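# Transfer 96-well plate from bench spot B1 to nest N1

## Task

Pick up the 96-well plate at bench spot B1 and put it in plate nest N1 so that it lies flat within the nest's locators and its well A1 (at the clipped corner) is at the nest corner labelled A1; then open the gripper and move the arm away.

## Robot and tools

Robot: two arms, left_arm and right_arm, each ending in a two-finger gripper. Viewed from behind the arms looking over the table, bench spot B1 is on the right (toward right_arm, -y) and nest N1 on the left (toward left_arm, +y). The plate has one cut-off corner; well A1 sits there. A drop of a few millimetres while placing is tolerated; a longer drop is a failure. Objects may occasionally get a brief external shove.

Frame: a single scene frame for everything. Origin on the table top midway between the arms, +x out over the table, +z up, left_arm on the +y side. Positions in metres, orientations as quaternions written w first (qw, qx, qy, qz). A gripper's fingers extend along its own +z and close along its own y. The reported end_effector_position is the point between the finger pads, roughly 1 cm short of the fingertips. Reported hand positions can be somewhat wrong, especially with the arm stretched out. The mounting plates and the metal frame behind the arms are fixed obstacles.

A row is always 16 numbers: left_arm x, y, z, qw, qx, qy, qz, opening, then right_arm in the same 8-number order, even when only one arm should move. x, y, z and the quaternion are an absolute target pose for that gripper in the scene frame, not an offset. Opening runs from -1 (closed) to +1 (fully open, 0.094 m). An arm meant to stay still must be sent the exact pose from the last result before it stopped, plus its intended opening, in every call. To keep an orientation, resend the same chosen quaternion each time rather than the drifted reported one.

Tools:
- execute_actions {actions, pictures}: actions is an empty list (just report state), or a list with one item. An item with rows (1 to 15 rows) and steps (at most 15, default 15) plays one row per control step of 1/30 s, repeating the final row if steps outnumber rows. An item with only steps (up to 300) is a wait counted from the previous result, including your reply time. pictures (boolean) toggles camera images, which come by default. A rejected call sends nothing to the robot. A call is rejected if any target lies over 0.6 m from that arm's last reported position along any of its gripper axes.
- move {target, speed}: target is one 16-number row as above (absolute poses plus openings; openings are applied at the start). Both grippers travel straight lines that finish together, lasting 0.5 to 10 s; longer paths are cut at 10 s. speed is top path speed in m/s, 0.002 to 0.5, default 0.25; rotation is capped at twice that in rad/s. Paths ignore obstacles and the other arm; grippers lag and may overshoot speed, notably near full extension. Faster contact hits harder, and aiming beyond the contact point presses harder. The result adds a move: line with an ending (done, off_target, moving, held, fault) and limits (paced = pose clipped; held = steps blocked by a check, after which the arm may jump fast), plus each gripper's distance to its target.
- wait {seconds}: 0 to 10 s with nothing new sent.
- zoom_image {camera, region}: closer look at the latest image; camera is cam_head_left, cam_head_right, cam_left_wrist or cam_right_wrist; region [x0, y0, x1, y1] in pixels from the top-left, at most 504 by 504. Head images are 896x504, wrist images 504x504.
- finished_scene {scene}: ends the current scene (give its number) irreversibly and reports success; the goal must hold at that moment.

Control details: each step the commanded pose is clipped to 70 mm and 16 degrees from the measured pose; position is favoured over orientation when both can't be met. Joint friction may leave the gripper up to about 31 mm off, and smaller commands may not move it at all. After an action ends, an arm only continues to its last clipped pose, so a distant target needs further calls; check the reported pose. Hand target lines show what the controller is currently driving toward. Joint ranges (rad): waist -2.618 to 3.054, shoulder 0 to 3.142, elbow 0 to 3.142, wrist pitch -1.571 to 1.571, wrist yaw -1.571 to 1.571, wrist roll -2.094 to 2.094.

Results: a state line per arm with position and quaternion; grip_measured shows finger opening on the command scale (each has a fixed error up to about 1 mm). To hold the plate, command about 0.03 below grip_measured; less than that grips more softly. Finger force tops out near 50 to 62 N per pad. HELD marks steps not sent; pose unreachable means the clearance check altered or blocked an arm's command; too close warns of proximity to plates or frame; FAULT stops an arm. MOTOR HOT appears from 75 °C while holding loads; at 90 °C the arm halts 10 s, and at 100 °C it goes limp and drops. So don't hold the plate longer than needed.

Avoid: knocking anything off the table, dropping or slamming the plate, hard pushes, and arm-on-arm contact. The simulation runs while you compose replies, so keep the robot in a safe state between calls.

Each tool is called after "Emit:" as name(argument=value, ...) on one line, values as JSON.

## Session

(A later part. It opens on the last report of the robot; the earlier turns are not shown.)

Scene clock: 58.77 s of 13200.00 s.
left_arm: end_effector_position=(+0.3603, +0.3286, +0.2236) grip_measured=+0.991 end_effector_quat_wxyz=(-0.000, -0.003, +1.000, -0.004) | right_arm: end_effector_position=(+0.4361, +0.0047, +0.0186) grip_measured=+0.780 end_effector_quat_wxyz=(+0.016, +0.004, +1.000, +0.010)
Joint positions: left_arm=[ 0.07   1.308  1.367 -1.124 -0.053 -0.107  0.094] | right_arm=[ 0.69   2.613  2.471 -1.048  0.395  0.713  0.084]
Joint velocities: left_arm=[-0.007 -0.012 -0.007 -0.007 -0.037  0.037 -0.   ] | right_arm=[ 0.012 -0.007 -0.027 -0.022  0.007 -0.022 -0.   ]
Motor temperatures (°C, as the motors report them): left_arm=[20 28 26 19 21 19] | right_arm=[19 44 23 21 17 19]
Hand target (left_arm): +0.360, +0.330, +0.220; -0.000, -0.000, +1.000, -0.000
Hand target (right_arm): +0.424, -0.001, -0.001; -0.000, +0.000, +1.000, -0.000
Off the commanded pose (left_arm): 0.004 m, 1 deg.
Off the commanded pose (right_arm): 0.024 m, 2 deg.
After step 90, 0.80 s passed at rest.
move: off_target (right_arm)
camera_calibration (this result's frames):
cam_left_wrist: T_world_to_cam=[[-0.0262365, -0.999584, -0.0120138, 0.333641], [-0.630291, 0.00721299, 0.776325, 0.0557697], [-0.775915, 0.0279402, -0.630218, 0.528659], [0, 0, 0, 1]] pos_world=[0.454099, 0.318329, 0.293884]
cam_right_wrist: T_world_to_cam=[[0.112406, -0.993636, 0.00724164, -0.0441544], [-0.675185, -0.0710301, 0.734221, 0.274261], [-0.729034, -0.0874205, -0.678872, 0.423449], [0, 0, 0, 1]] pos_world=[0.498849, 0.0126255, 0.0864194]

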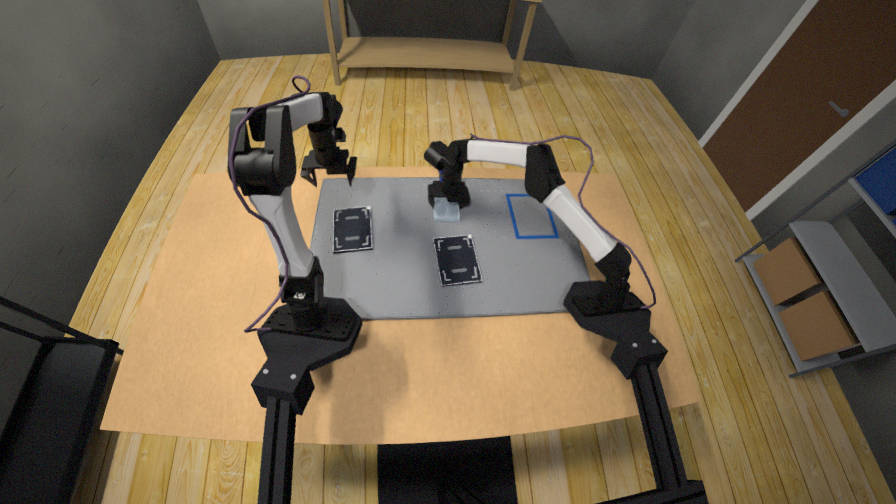

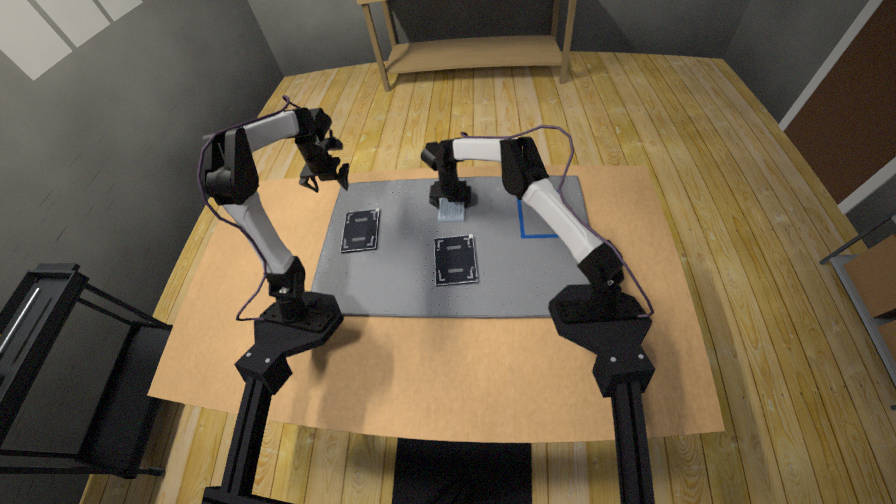

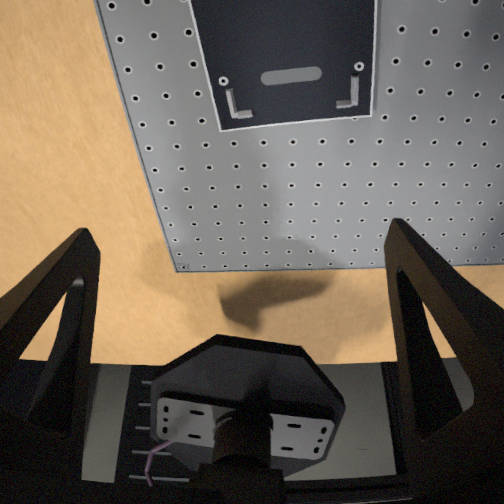

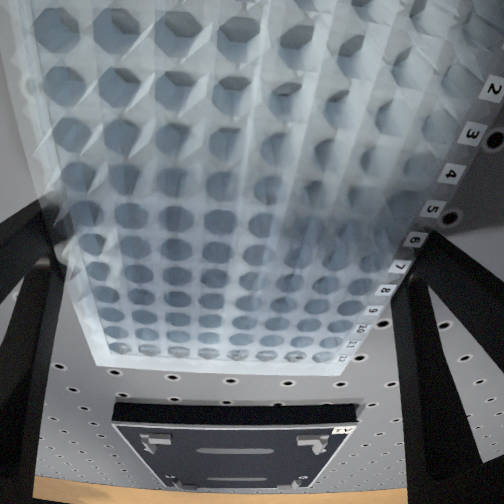

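Emit:
move(target=[0.36,0.33,0.22,0,0,1,0,0.99,0.4361,0.0047,0.012,0,0,1,0,1], speed=0.02)

Emit:
move(target=[0.36,0.33,0.22,0,0,1,0,0.99,0.43,0.0,0.12,0,0,1,0,1], speed=0.15)

Emit:
move(target=[0.40,0.2,0.16,0,0,1,0,0.99,0.33,-0.32,0.2,0,0,1,0,1])

Emit:
move(target=[0.43,0.0,0.11,0,0,1,0,1,0.33,-0.32,0.2,0,0,1,0,1])

Scene clock: 64.37 s of 13200.00 s.
left_arm: end_effector_position=(+0.3603, +0.3286, +0.2236) grip_measured=+0.991 end_effector_quat_wxyz=(-0.000, -0.003, +1.000, -0.004) | right_arm: end_effector_position=(+0.4439, +0.0089, +0.0256) grip_measured=+1.000 end_effector_quat_wxyz=(+0.017, +0.004, +1.000, +0.011)
Joint positions: left_arm=[ 0.07   1.308  1.367 -1.124 -0.053 -0.107  0.094] | right_arm=[ 0.692  2.687  2.651 -1.153  0.395  0.713  0.094]
Joint velocities: left_arm=[ 0.017 -0.012 -0.007 -0.022 -0.037 -0.037  0.001] | right_arm=[-0.002  0.017  0.076 -0.066 -0.007  0.022  0.   ]
Motor temperatures (°C, as the motors report them): left_arm=[20 28 26 19 21 19] | right_arm=[19 46 23 21 17 19]
Hand target (left_arm): +0.360, +0.330, +0.220; -0.000, -0.000, +1.000, -0.000
Hand target (right_arm): +0.436, +0.005, +0.012; +0.001, -0.000, +1.000, +0.001
Off the commanded pose (left_arm): 0.004 m, 1 deg.
Off the commanded pose (right_arm): 0.016 m, 2 deg.
After step 90, 1.40 s passed at rest.
move: off_target (right_arm)
camera_calibration (this result's frames):
cam_left_wrist: T_world_to_cam=[[-0.0262365, -0.999584, -0.0120138, 0.333641], [-0.630291, 0.00721299, 0.776325, 0.0557697], [-0.775915, 0.0279402, -0.630218, 0.528659], [0, 0, 0, 1]] pos_world=[0.454099, 0.318329, 0.293884]
cam_right_wrist: T_world_to_cam=[[0.112842, -0.993597, 0.00561986, -0.0410549], [-0.676555, -0.0726911, 0.732795, 0.275299], [-0.727695, -0.0864922, -0.680426, 0.4337], [0, 0, 0, 1]] pos_world=[0.506489, 0.0167314, 0.0935931]

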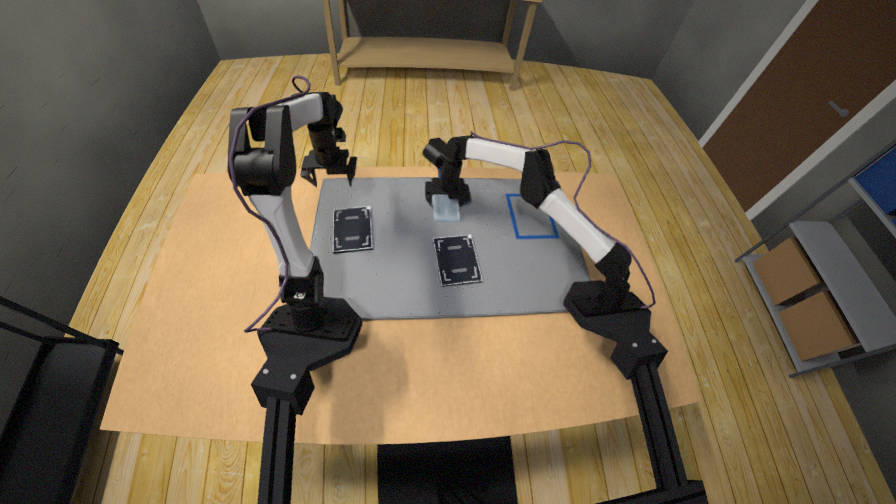

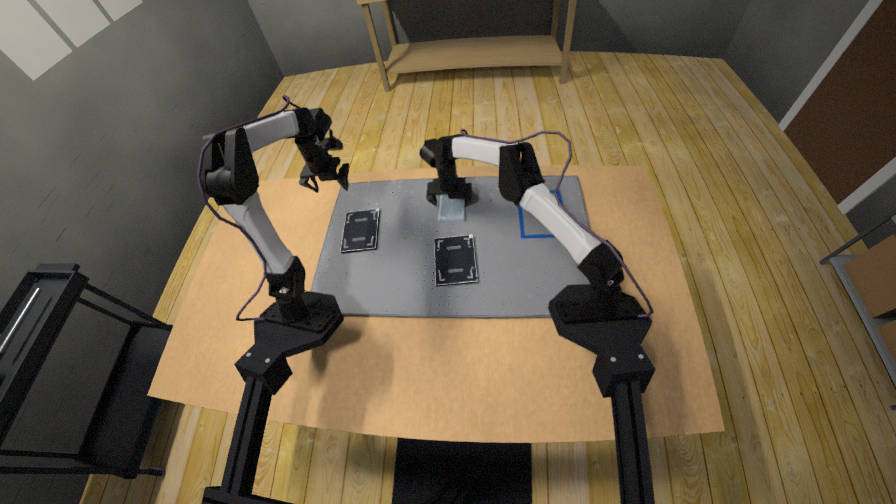

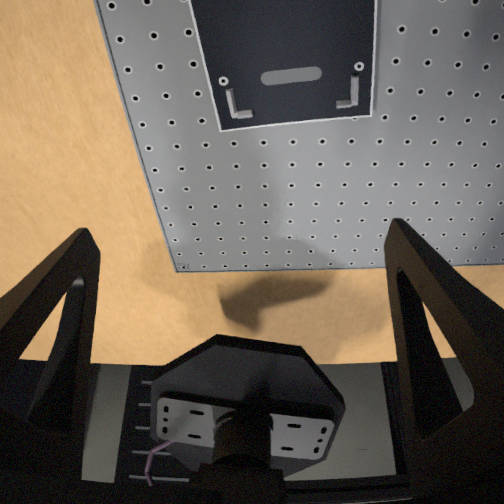

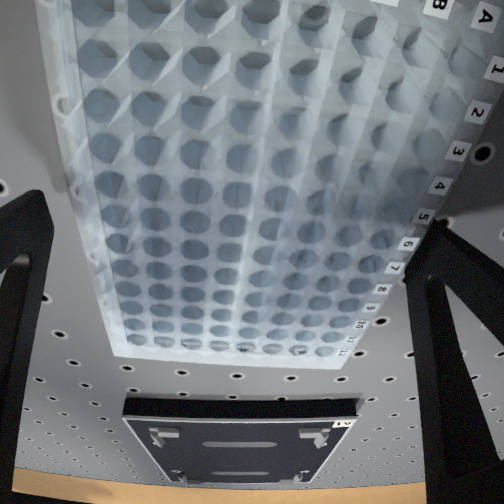

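Scene clock: 65.83 s of 13200.00 s.
left_arm: end_effector_position=(+0.3603, +0.3286, +0.2236) grip_measured=+0.991 end_effector_quat_wxyz=(-0.000, -0.003, +1.000, -0.004) | right_arm: end_effector_position=(+0.4369, +0.0011, +0.1307) grip_measured=+1.000 end_effector_quat_wxyz=(+0.010, +0.003, +1.000, +0.015)
Joint positions: left_arm=[ 0.07   1.308  1.367 -1.124 -0.053 -0.107  0.094] | right_arm=[ 0.766  2.568  2.802 -1.457  0.405  0.788  0.094]
Joint velocities: left_arm=[ 0.007  0.002  0.002  0.007 -0.022 -0.037 -0.   ] | right_arm=[ 0.002  0.007  0.037 -0.022  0.022  0.007  0.   ]
Motor temperatures (°C, as the motors report them): left_arm=[20 28 26 19 21 19] | right_arm=[20 47 23 21 17 19]
Hand target (left_arm): +0.360, +0.330, +0.220; -0.000, -0.000, +1.000, -0.000
Hand target (right_arm): +0.431, +0.001, +0.120; +0.004, -0.000, +1.000, +0.002
Off the commanded pose (left_arm): 0.004 m, 1 deg.
Off the commanded pose (right_arm): 0.013 m, 2 deg.
move: off_target (right_arm)
camera_calibration (this result's frames):
cam_left_wrist: T_world_to_cam=[[-0.0262365, -0.999584, -0.0120138, 0.333641], [-0.630291, 0.00721299, 0.776325, 0.0557697], [-0.775915, 0.0279402, -0.630218, 0.528659], [0, 0, 0, 1]] pos_world=[0.454099, 0.318329, 0.293884]
cam_right_wrist: T_world_to_cam=[[0.114542, -0.99341, -0.00399206, -0.0480603], [-0.665486, -0.0797138, 0.742141, 0.186967], [-0.737569, -0.0823493, -0.670232, 0.502493], [0, 0, 0, 1]] pos_world=[0.500552, 0.0085401, 0.197839]

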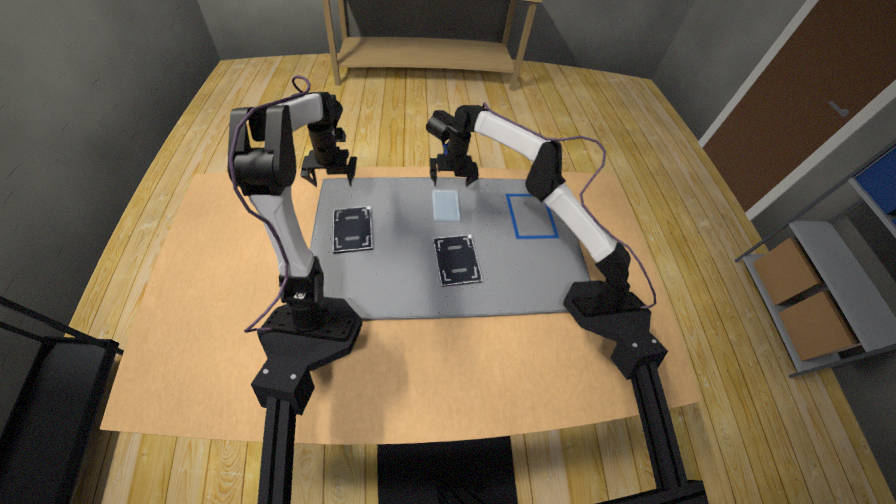

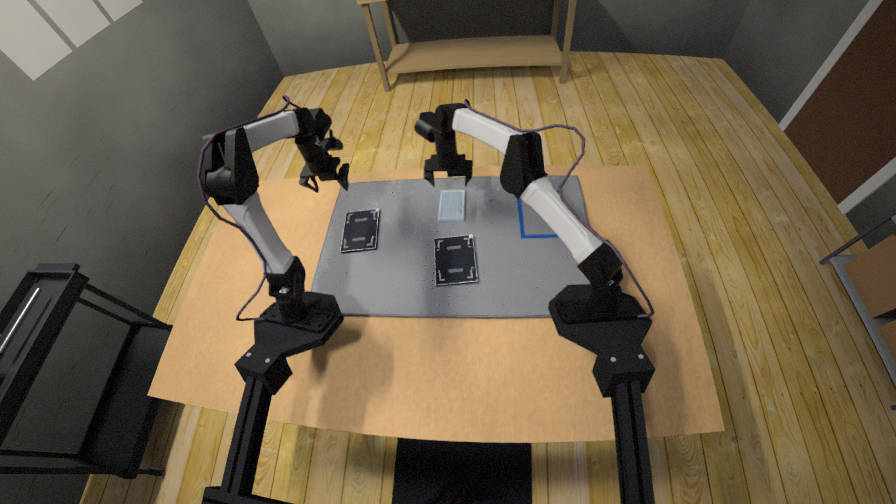

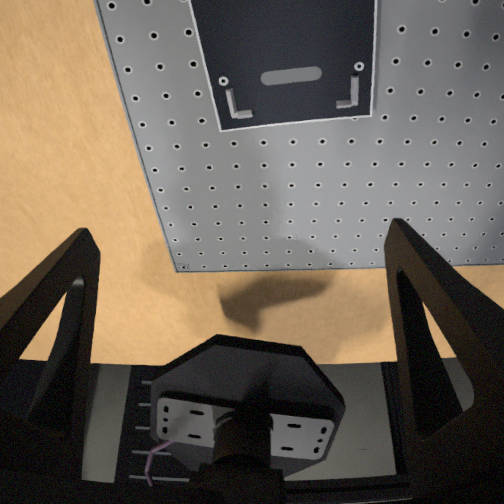

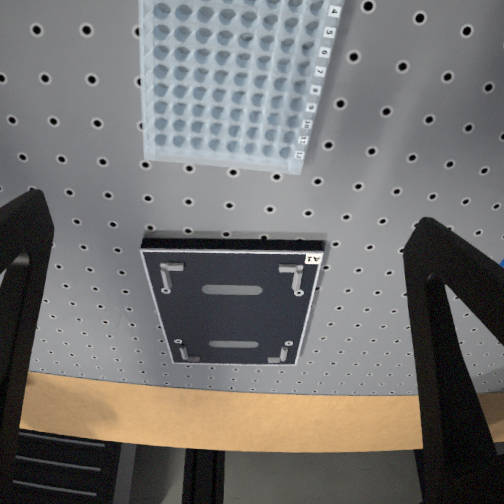

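Scene clock: 67.90 s of 13200.00 s.
left_arm: end_effector_position=(+0.3897, +0.2043, +0.1581) grip_measured=+0.991 end_effector_quat_wxyz=(-0.015, +0.005, +1.000, +0.005) | right_arm: end_effector_position=(+0.3404, -0.3166, +0.2074) grip_measured=+1.000 end_effector_quat_wxyz=(+0.012, +0.004, +1.000, +0.004)
Joint positions: left_arm=[-0.303  1.67   1.542 -1.018 -0.233 -0.431  0.094] | right_arm=[ 0.213  1.179  1.116 -1.007  0.194  0.266  0.094]
Joint velocities: left_arm=[ 0.017 -0.007 -0.007  0.051 -0.051 -0.022 -0.   ] | right_arm=[-0.007  0.012 -0.007 -0.007 -0.022 -0.051  0.   ]
Motor temperatures (°C, as the motors report them): left_arm=[20 28 26 19 21 19] | right_arm=[19 47 23 21 17 19]
Hand target (left_arm): +0.398, +0.199, +0.160; -0.001, +0.001, +1.000, +0.002
Hand target (right_arm): +0.329, -0.320, +0.203; -0.003, +0.002, +1.000, +0.003
Off the commanded pose (left_arm): 0.011 m, 2 deg.
Off the commanded pose (right_arm): 0.013 m, 2 deg.
move: off_target (left_arm, right_arm)
camera_calibration (this result's frames):
cam_left_wrist: T_world_to_cam=[[-0.0440884, -0.99859, -0.0295508, 0.218889], [-0.60774, 0.00333181, 0.794129, 0.115209], [-0.792911, 0.0529711, -0.60703, 0.511507], [0, 0, 0, 1]] pos_world=[0.485247, 0.191102, 0.225478]
cam_right_wrist: T_world_to_cam=[[0.112096, -0.993553, 0.0169266, -0.355879], [-0.669405, -0.062914, 0.740229, 0.0475672], [-0.734392, -0.0943078, -0.672142, 0.452036], [0, 0, 0, 1]] pos_world=[0.403706, -0.307962, 0.274645]

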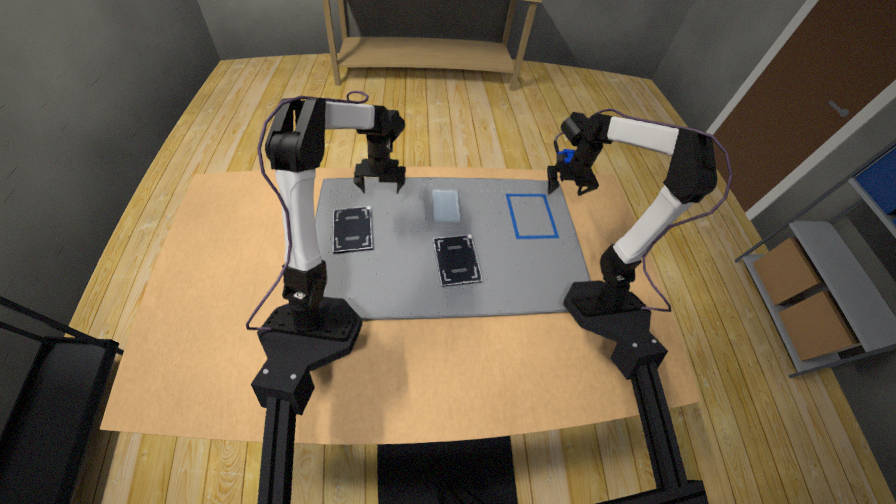

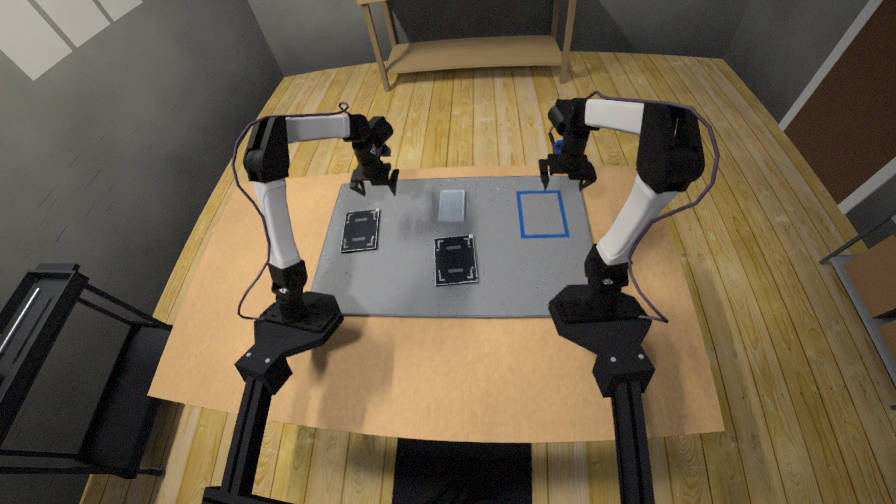

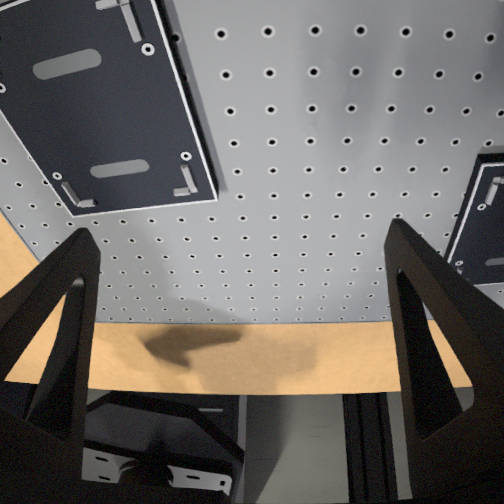

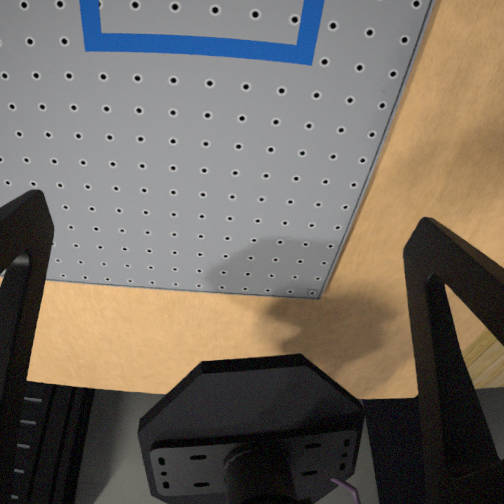

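Scene clock: 69.87 s of 13200.00 s.
left_arm: end_effector_position=(+0.4273, -0.0019, +0.1103) grip_measured=+1.000 end_effector_quat_wxyz=(+0.006, +0.003, +1.000, -0.009) | right_arm: end_effector_position=(+0.3404, -0.3166, +0.2074) grip_measured=+1.000 end_effector_quat_wxyz=(+0.012, +0.002, +1.000, +0.004)
Joint positions: left_arm=[-0.621  2.574  2.84  -1.451 -0.358 -0.727  0.094] | right_arm=[ 0.213  1.179  1.116 -1.007  0.194  0.262  0.094]
Joint velocities: left_arm=[ 0.012  0.007  0.066 -0.037 -0.066  0.022  0.   ] | right_arm=[ 0.002 -0.012  0.007 -0.022  0.037 -0.066  0.   ]
Motor temperatures (°C, as the motors report them): left_arm=[20 29 26 19 21 19] | right_arm=[19 47 23 21 17 19]
Hand target (left_arm): +0.426, +0.001, +0.109; +0.003, +0.001, +1.000, -0.001
Hand target (right_arm): +0.330, -0.320, +0.200; -0.000, -0.000, +1.000, -0.000
Off the commanded pose (left_arm): 0.003 m, 1 deg.
Off the commanded pose (right_arm): 0.013 m, 2 deg.
move: off_target (right_arm)
camera_calibration (this result's frames):
cam_left_wrist: T_world_to_cam=[[-0.0385333, -0.999253, -0.00276416, 0.00791061], [-0.639116, 0.022519, 0.768781, 0.192956], [-0.768144, 0.0313903, -0.639507, 0.516261], [0, 0, 0, 1]] pos_world=[0.520189, -0.0126461, 0.181834]
cam_right_wrist: T_world_to_cam=[[0.115505, -0.993161, 0.0170151, -0.356934], [-0.669207, -0.0651477, 0.740214, 0.046796], [-0.734044, -0.0968853, -0.672156, 0.451104], [0, 0, 0, 1]] pos_world=[0.403674, -0.307739, 0.274646]

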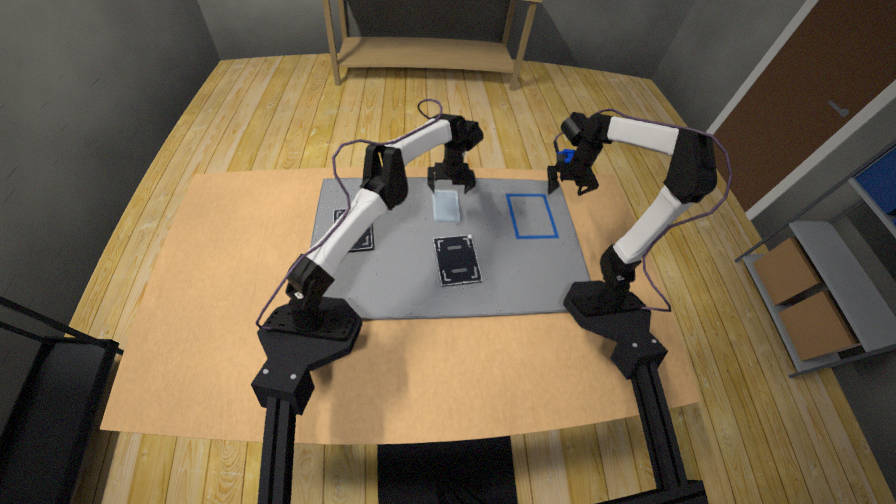

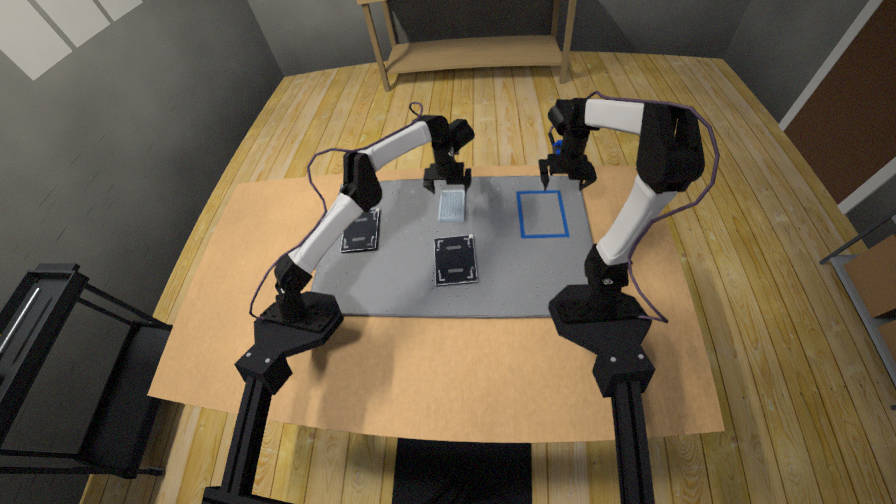

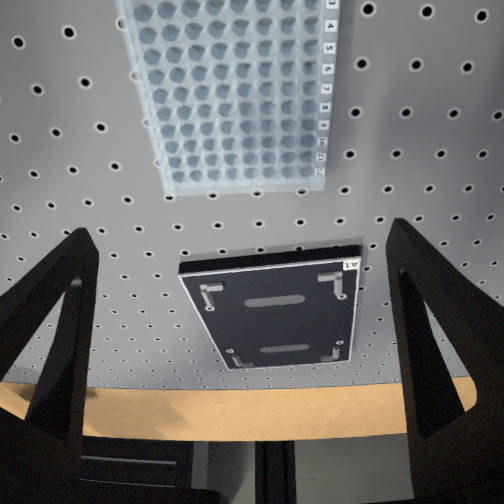

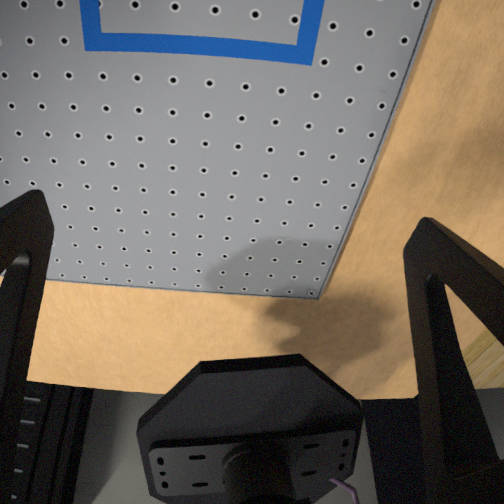

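Emit:
move(target=[0.435,0.0,0.05,0,0,1,0,1,0.33,-0.32,0.2,0,0,1,0,1], speed=0.08)

Scene clock: 72.97 s of 13200.00 s.
left_arm: end_effector_position=(+0.4285, +0.0025, +0.0515) grip_measured=+1.000 end_effector_quat_wxyz=(-0.005, +0.003, +1.000, +0.007) | right_arm: end_effector_position=(+0.3404, -0.3166, +0.2074) grip_measured=+1.000 end_effector_quat_wxyz=(+0.012, +0.002, +1.000, +0.004)
Joint positions: left_arm=[-0.577  2.69   2.86  -1.379 -0.353 -0.696  0.094] | right_arm=[ 0.213  1.179  1.116 -1.007  0.194  0.262  0.094]
Joint velocities: left_arm=[-0.002  0.002  0.002 -0.007  0.007 -0.007  0.   ] | right_arm=[-0.007 -0.012 -0.002  0.007 -0.066  0.037  0.   ]
Motor temperatures (°C, as the motors report them): left_arm=[21 30 27 19 21 19] | right_arm=[19 46 23 21 17 19]
Hand target (left_arm): +0.434, +0.000, +0.050; +0.002, +0.000, +1.000, -0.002
Hand target (right_arm): +0.330, -0.320, +0.200; -0.000, +0.000, +1.000, -0.000
Off the commanded pose (left_arm): 0.007 m, 1 deg.
Off the commanded pose (right_arm): 0.013 m, 2 deg.
elbow stopped short (left arm): the move would have taken joint 3 (elbow) straighter than the controller allows; a more bent joint 3 avoids this.
move: off_target (right_arm)
camera_calibration (this result's frames):
cam_left_wrist: T_world_to_cam=[[-0.0386222, -0.998628, -0.0353529, 0.0138603], [-0.623288, -0.00357757, 0.781984, 0.231496], [-0.781038, 0.052237, -0.622295, 0.48398], [0, 0, 0, 1]] pos_world=[0.522831, -0.0106121, 0.120642]
cam_right_wrist: T_world_to_cam=[[0.115505, -0.993161, 0.0170151, -0.356934], [-0.669207, -0.0651477, 0.740214, 0.046796], [-0.734044, -0.0968853, -0.672156, 0.451104], [0, 0, 0, 1]] pos_world=[0.403674, -0.307739, 0.274646]

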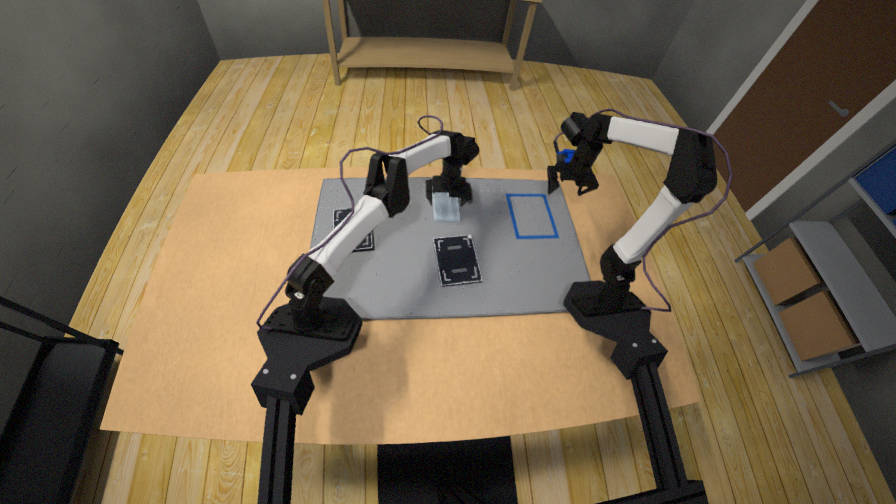

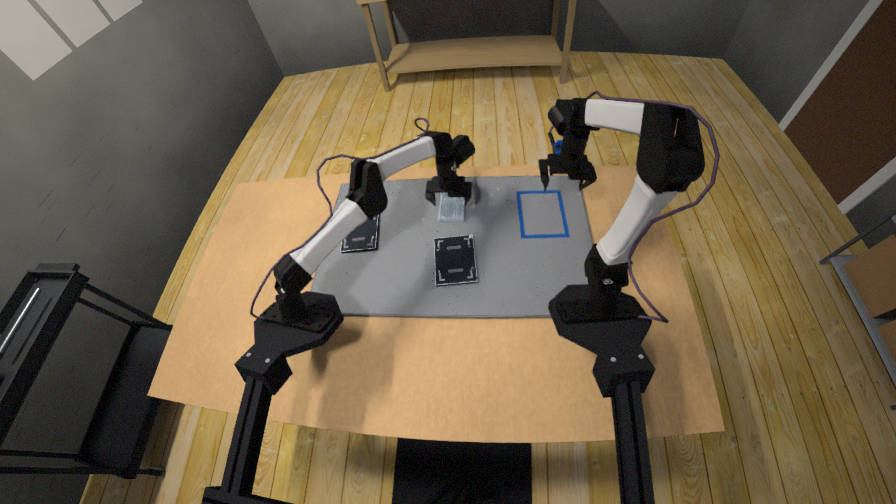

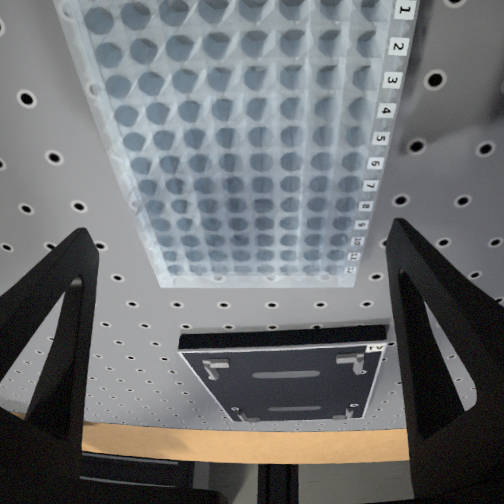

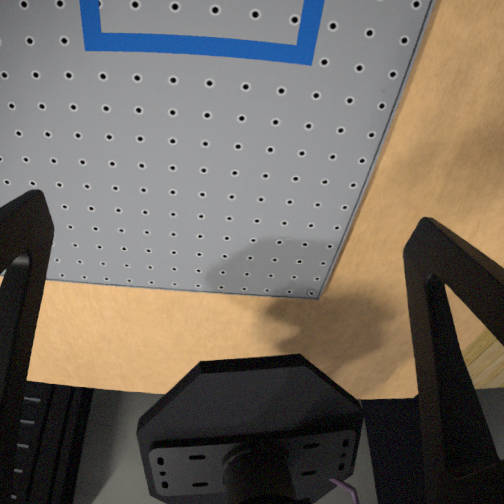

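Emit:
move(target=[0.43,-0.008,0.012,0,0,1,0,1,0.33,-0.32,0.2,0,0,1,0,1], speed=0.03)

Scene clock: 76.07 s of 13200.00 s.
left_arm: end_effector_position=(+0.4256, -0.0079, +0.0252) grip_measured=+1.000 end_effector_quat_wxyz=(-0.001, +0.004, +1.000, +0.000) | right_arm: end_effector_position=(+0.3404, -0.3166, +0.2074) grip_measured=+1.000 end_effector_quat_wxyz=(+0.012, +0.002, +1.000, +0.004)
Joint positions: left_arm=[-0.575  2.743  2.86  -1.309 -0.346 -0.688  0.094] | right_arm=[ 0.213  1.179  1.116 -1.007  0.194  0.262  0.094]
Joint velocities: left_arm=[ 0.022 -0.007  0.002 -0.022  0.022  0.051  0.   ] | right_arm=[ 0.002 -0.007  0.002  0.037  0.037  0.022  0.   ]
Motor temperatures (°C, as the motors report them): left_arm=[21 31 27 19 21 19] | right_arm=[19 45 23 21 17 19]
Hand target (left_arm): +0.429, -0.007, +0.012; +0.002, +0.000, +1.000, -0.002
Hand target (right_arm): +0.330, -0.320, +0.200; -0.000, +0.000, +1.000, -0.000
Off the commanded pose (left_arm): 0.014 m, 0 deg.
Off the commanded pose (right_arm): 0.013 m, 2 deg.
elbow stopped short (left arm): the move would have taken joint 3 (elbow) straighter than the controller allows; a more bent joint 3 avoids this.
move: off_target (left_arm, right_arm)
camera_calibration (this result's frames):
cam_left_wrist: T_world_to_cam=[[-0.0403424, -0.998962, -0.0211343, 0.00288483], [-0.62861, 0.00893347, 0.777669, 0.252606], [-0.776673, 0.0446582, -0.628319, 0.464154], [0, 0, 0, 1]] pos_world=[0.519403, -0.0201031, 0.0952543]
cam_right_wrist: T_world_to_cam=[[0.115505, -0.993161, 0.0170151, -0.356934], [-0.669207, -0.0651477, 0.740214, 0.046796], [-0.734044, -0.0968853, -0.672156, 0.451104], [0, 0, 0, 1]] pos_world=[0.403674, -0.307739, 0.274646]

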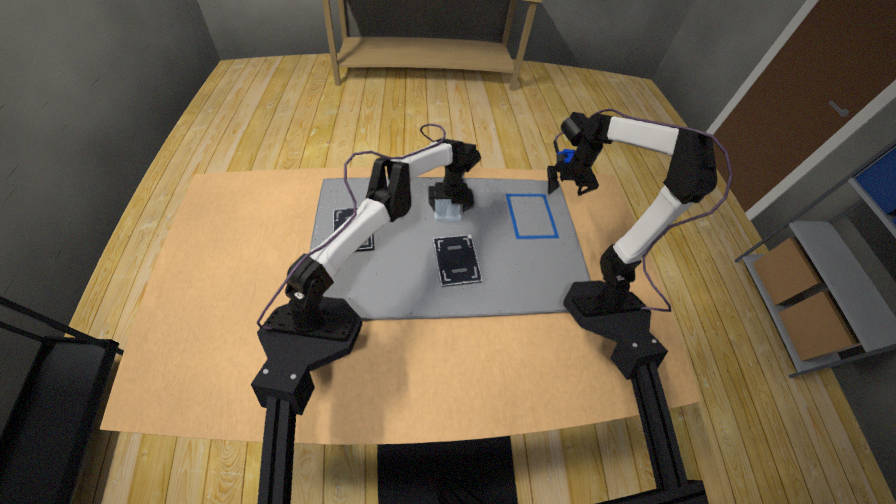

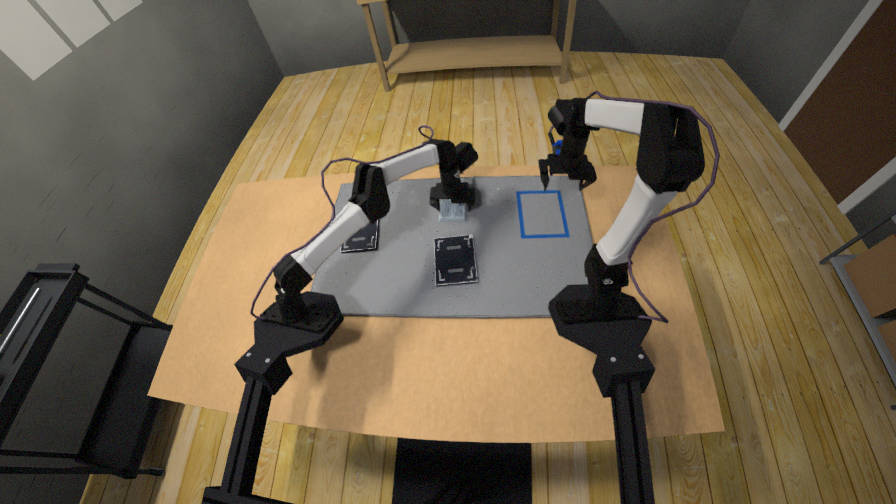

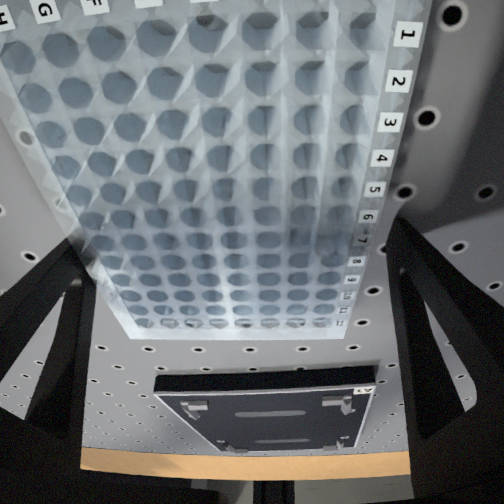

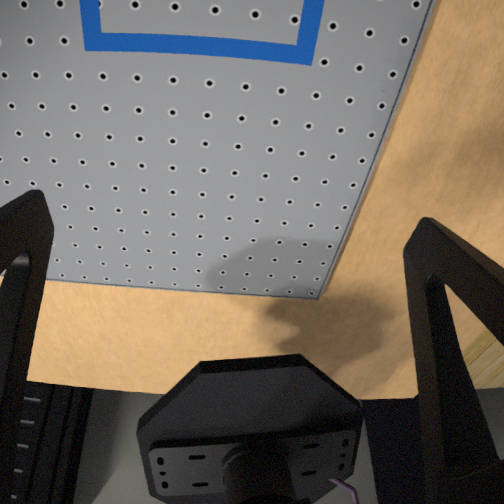

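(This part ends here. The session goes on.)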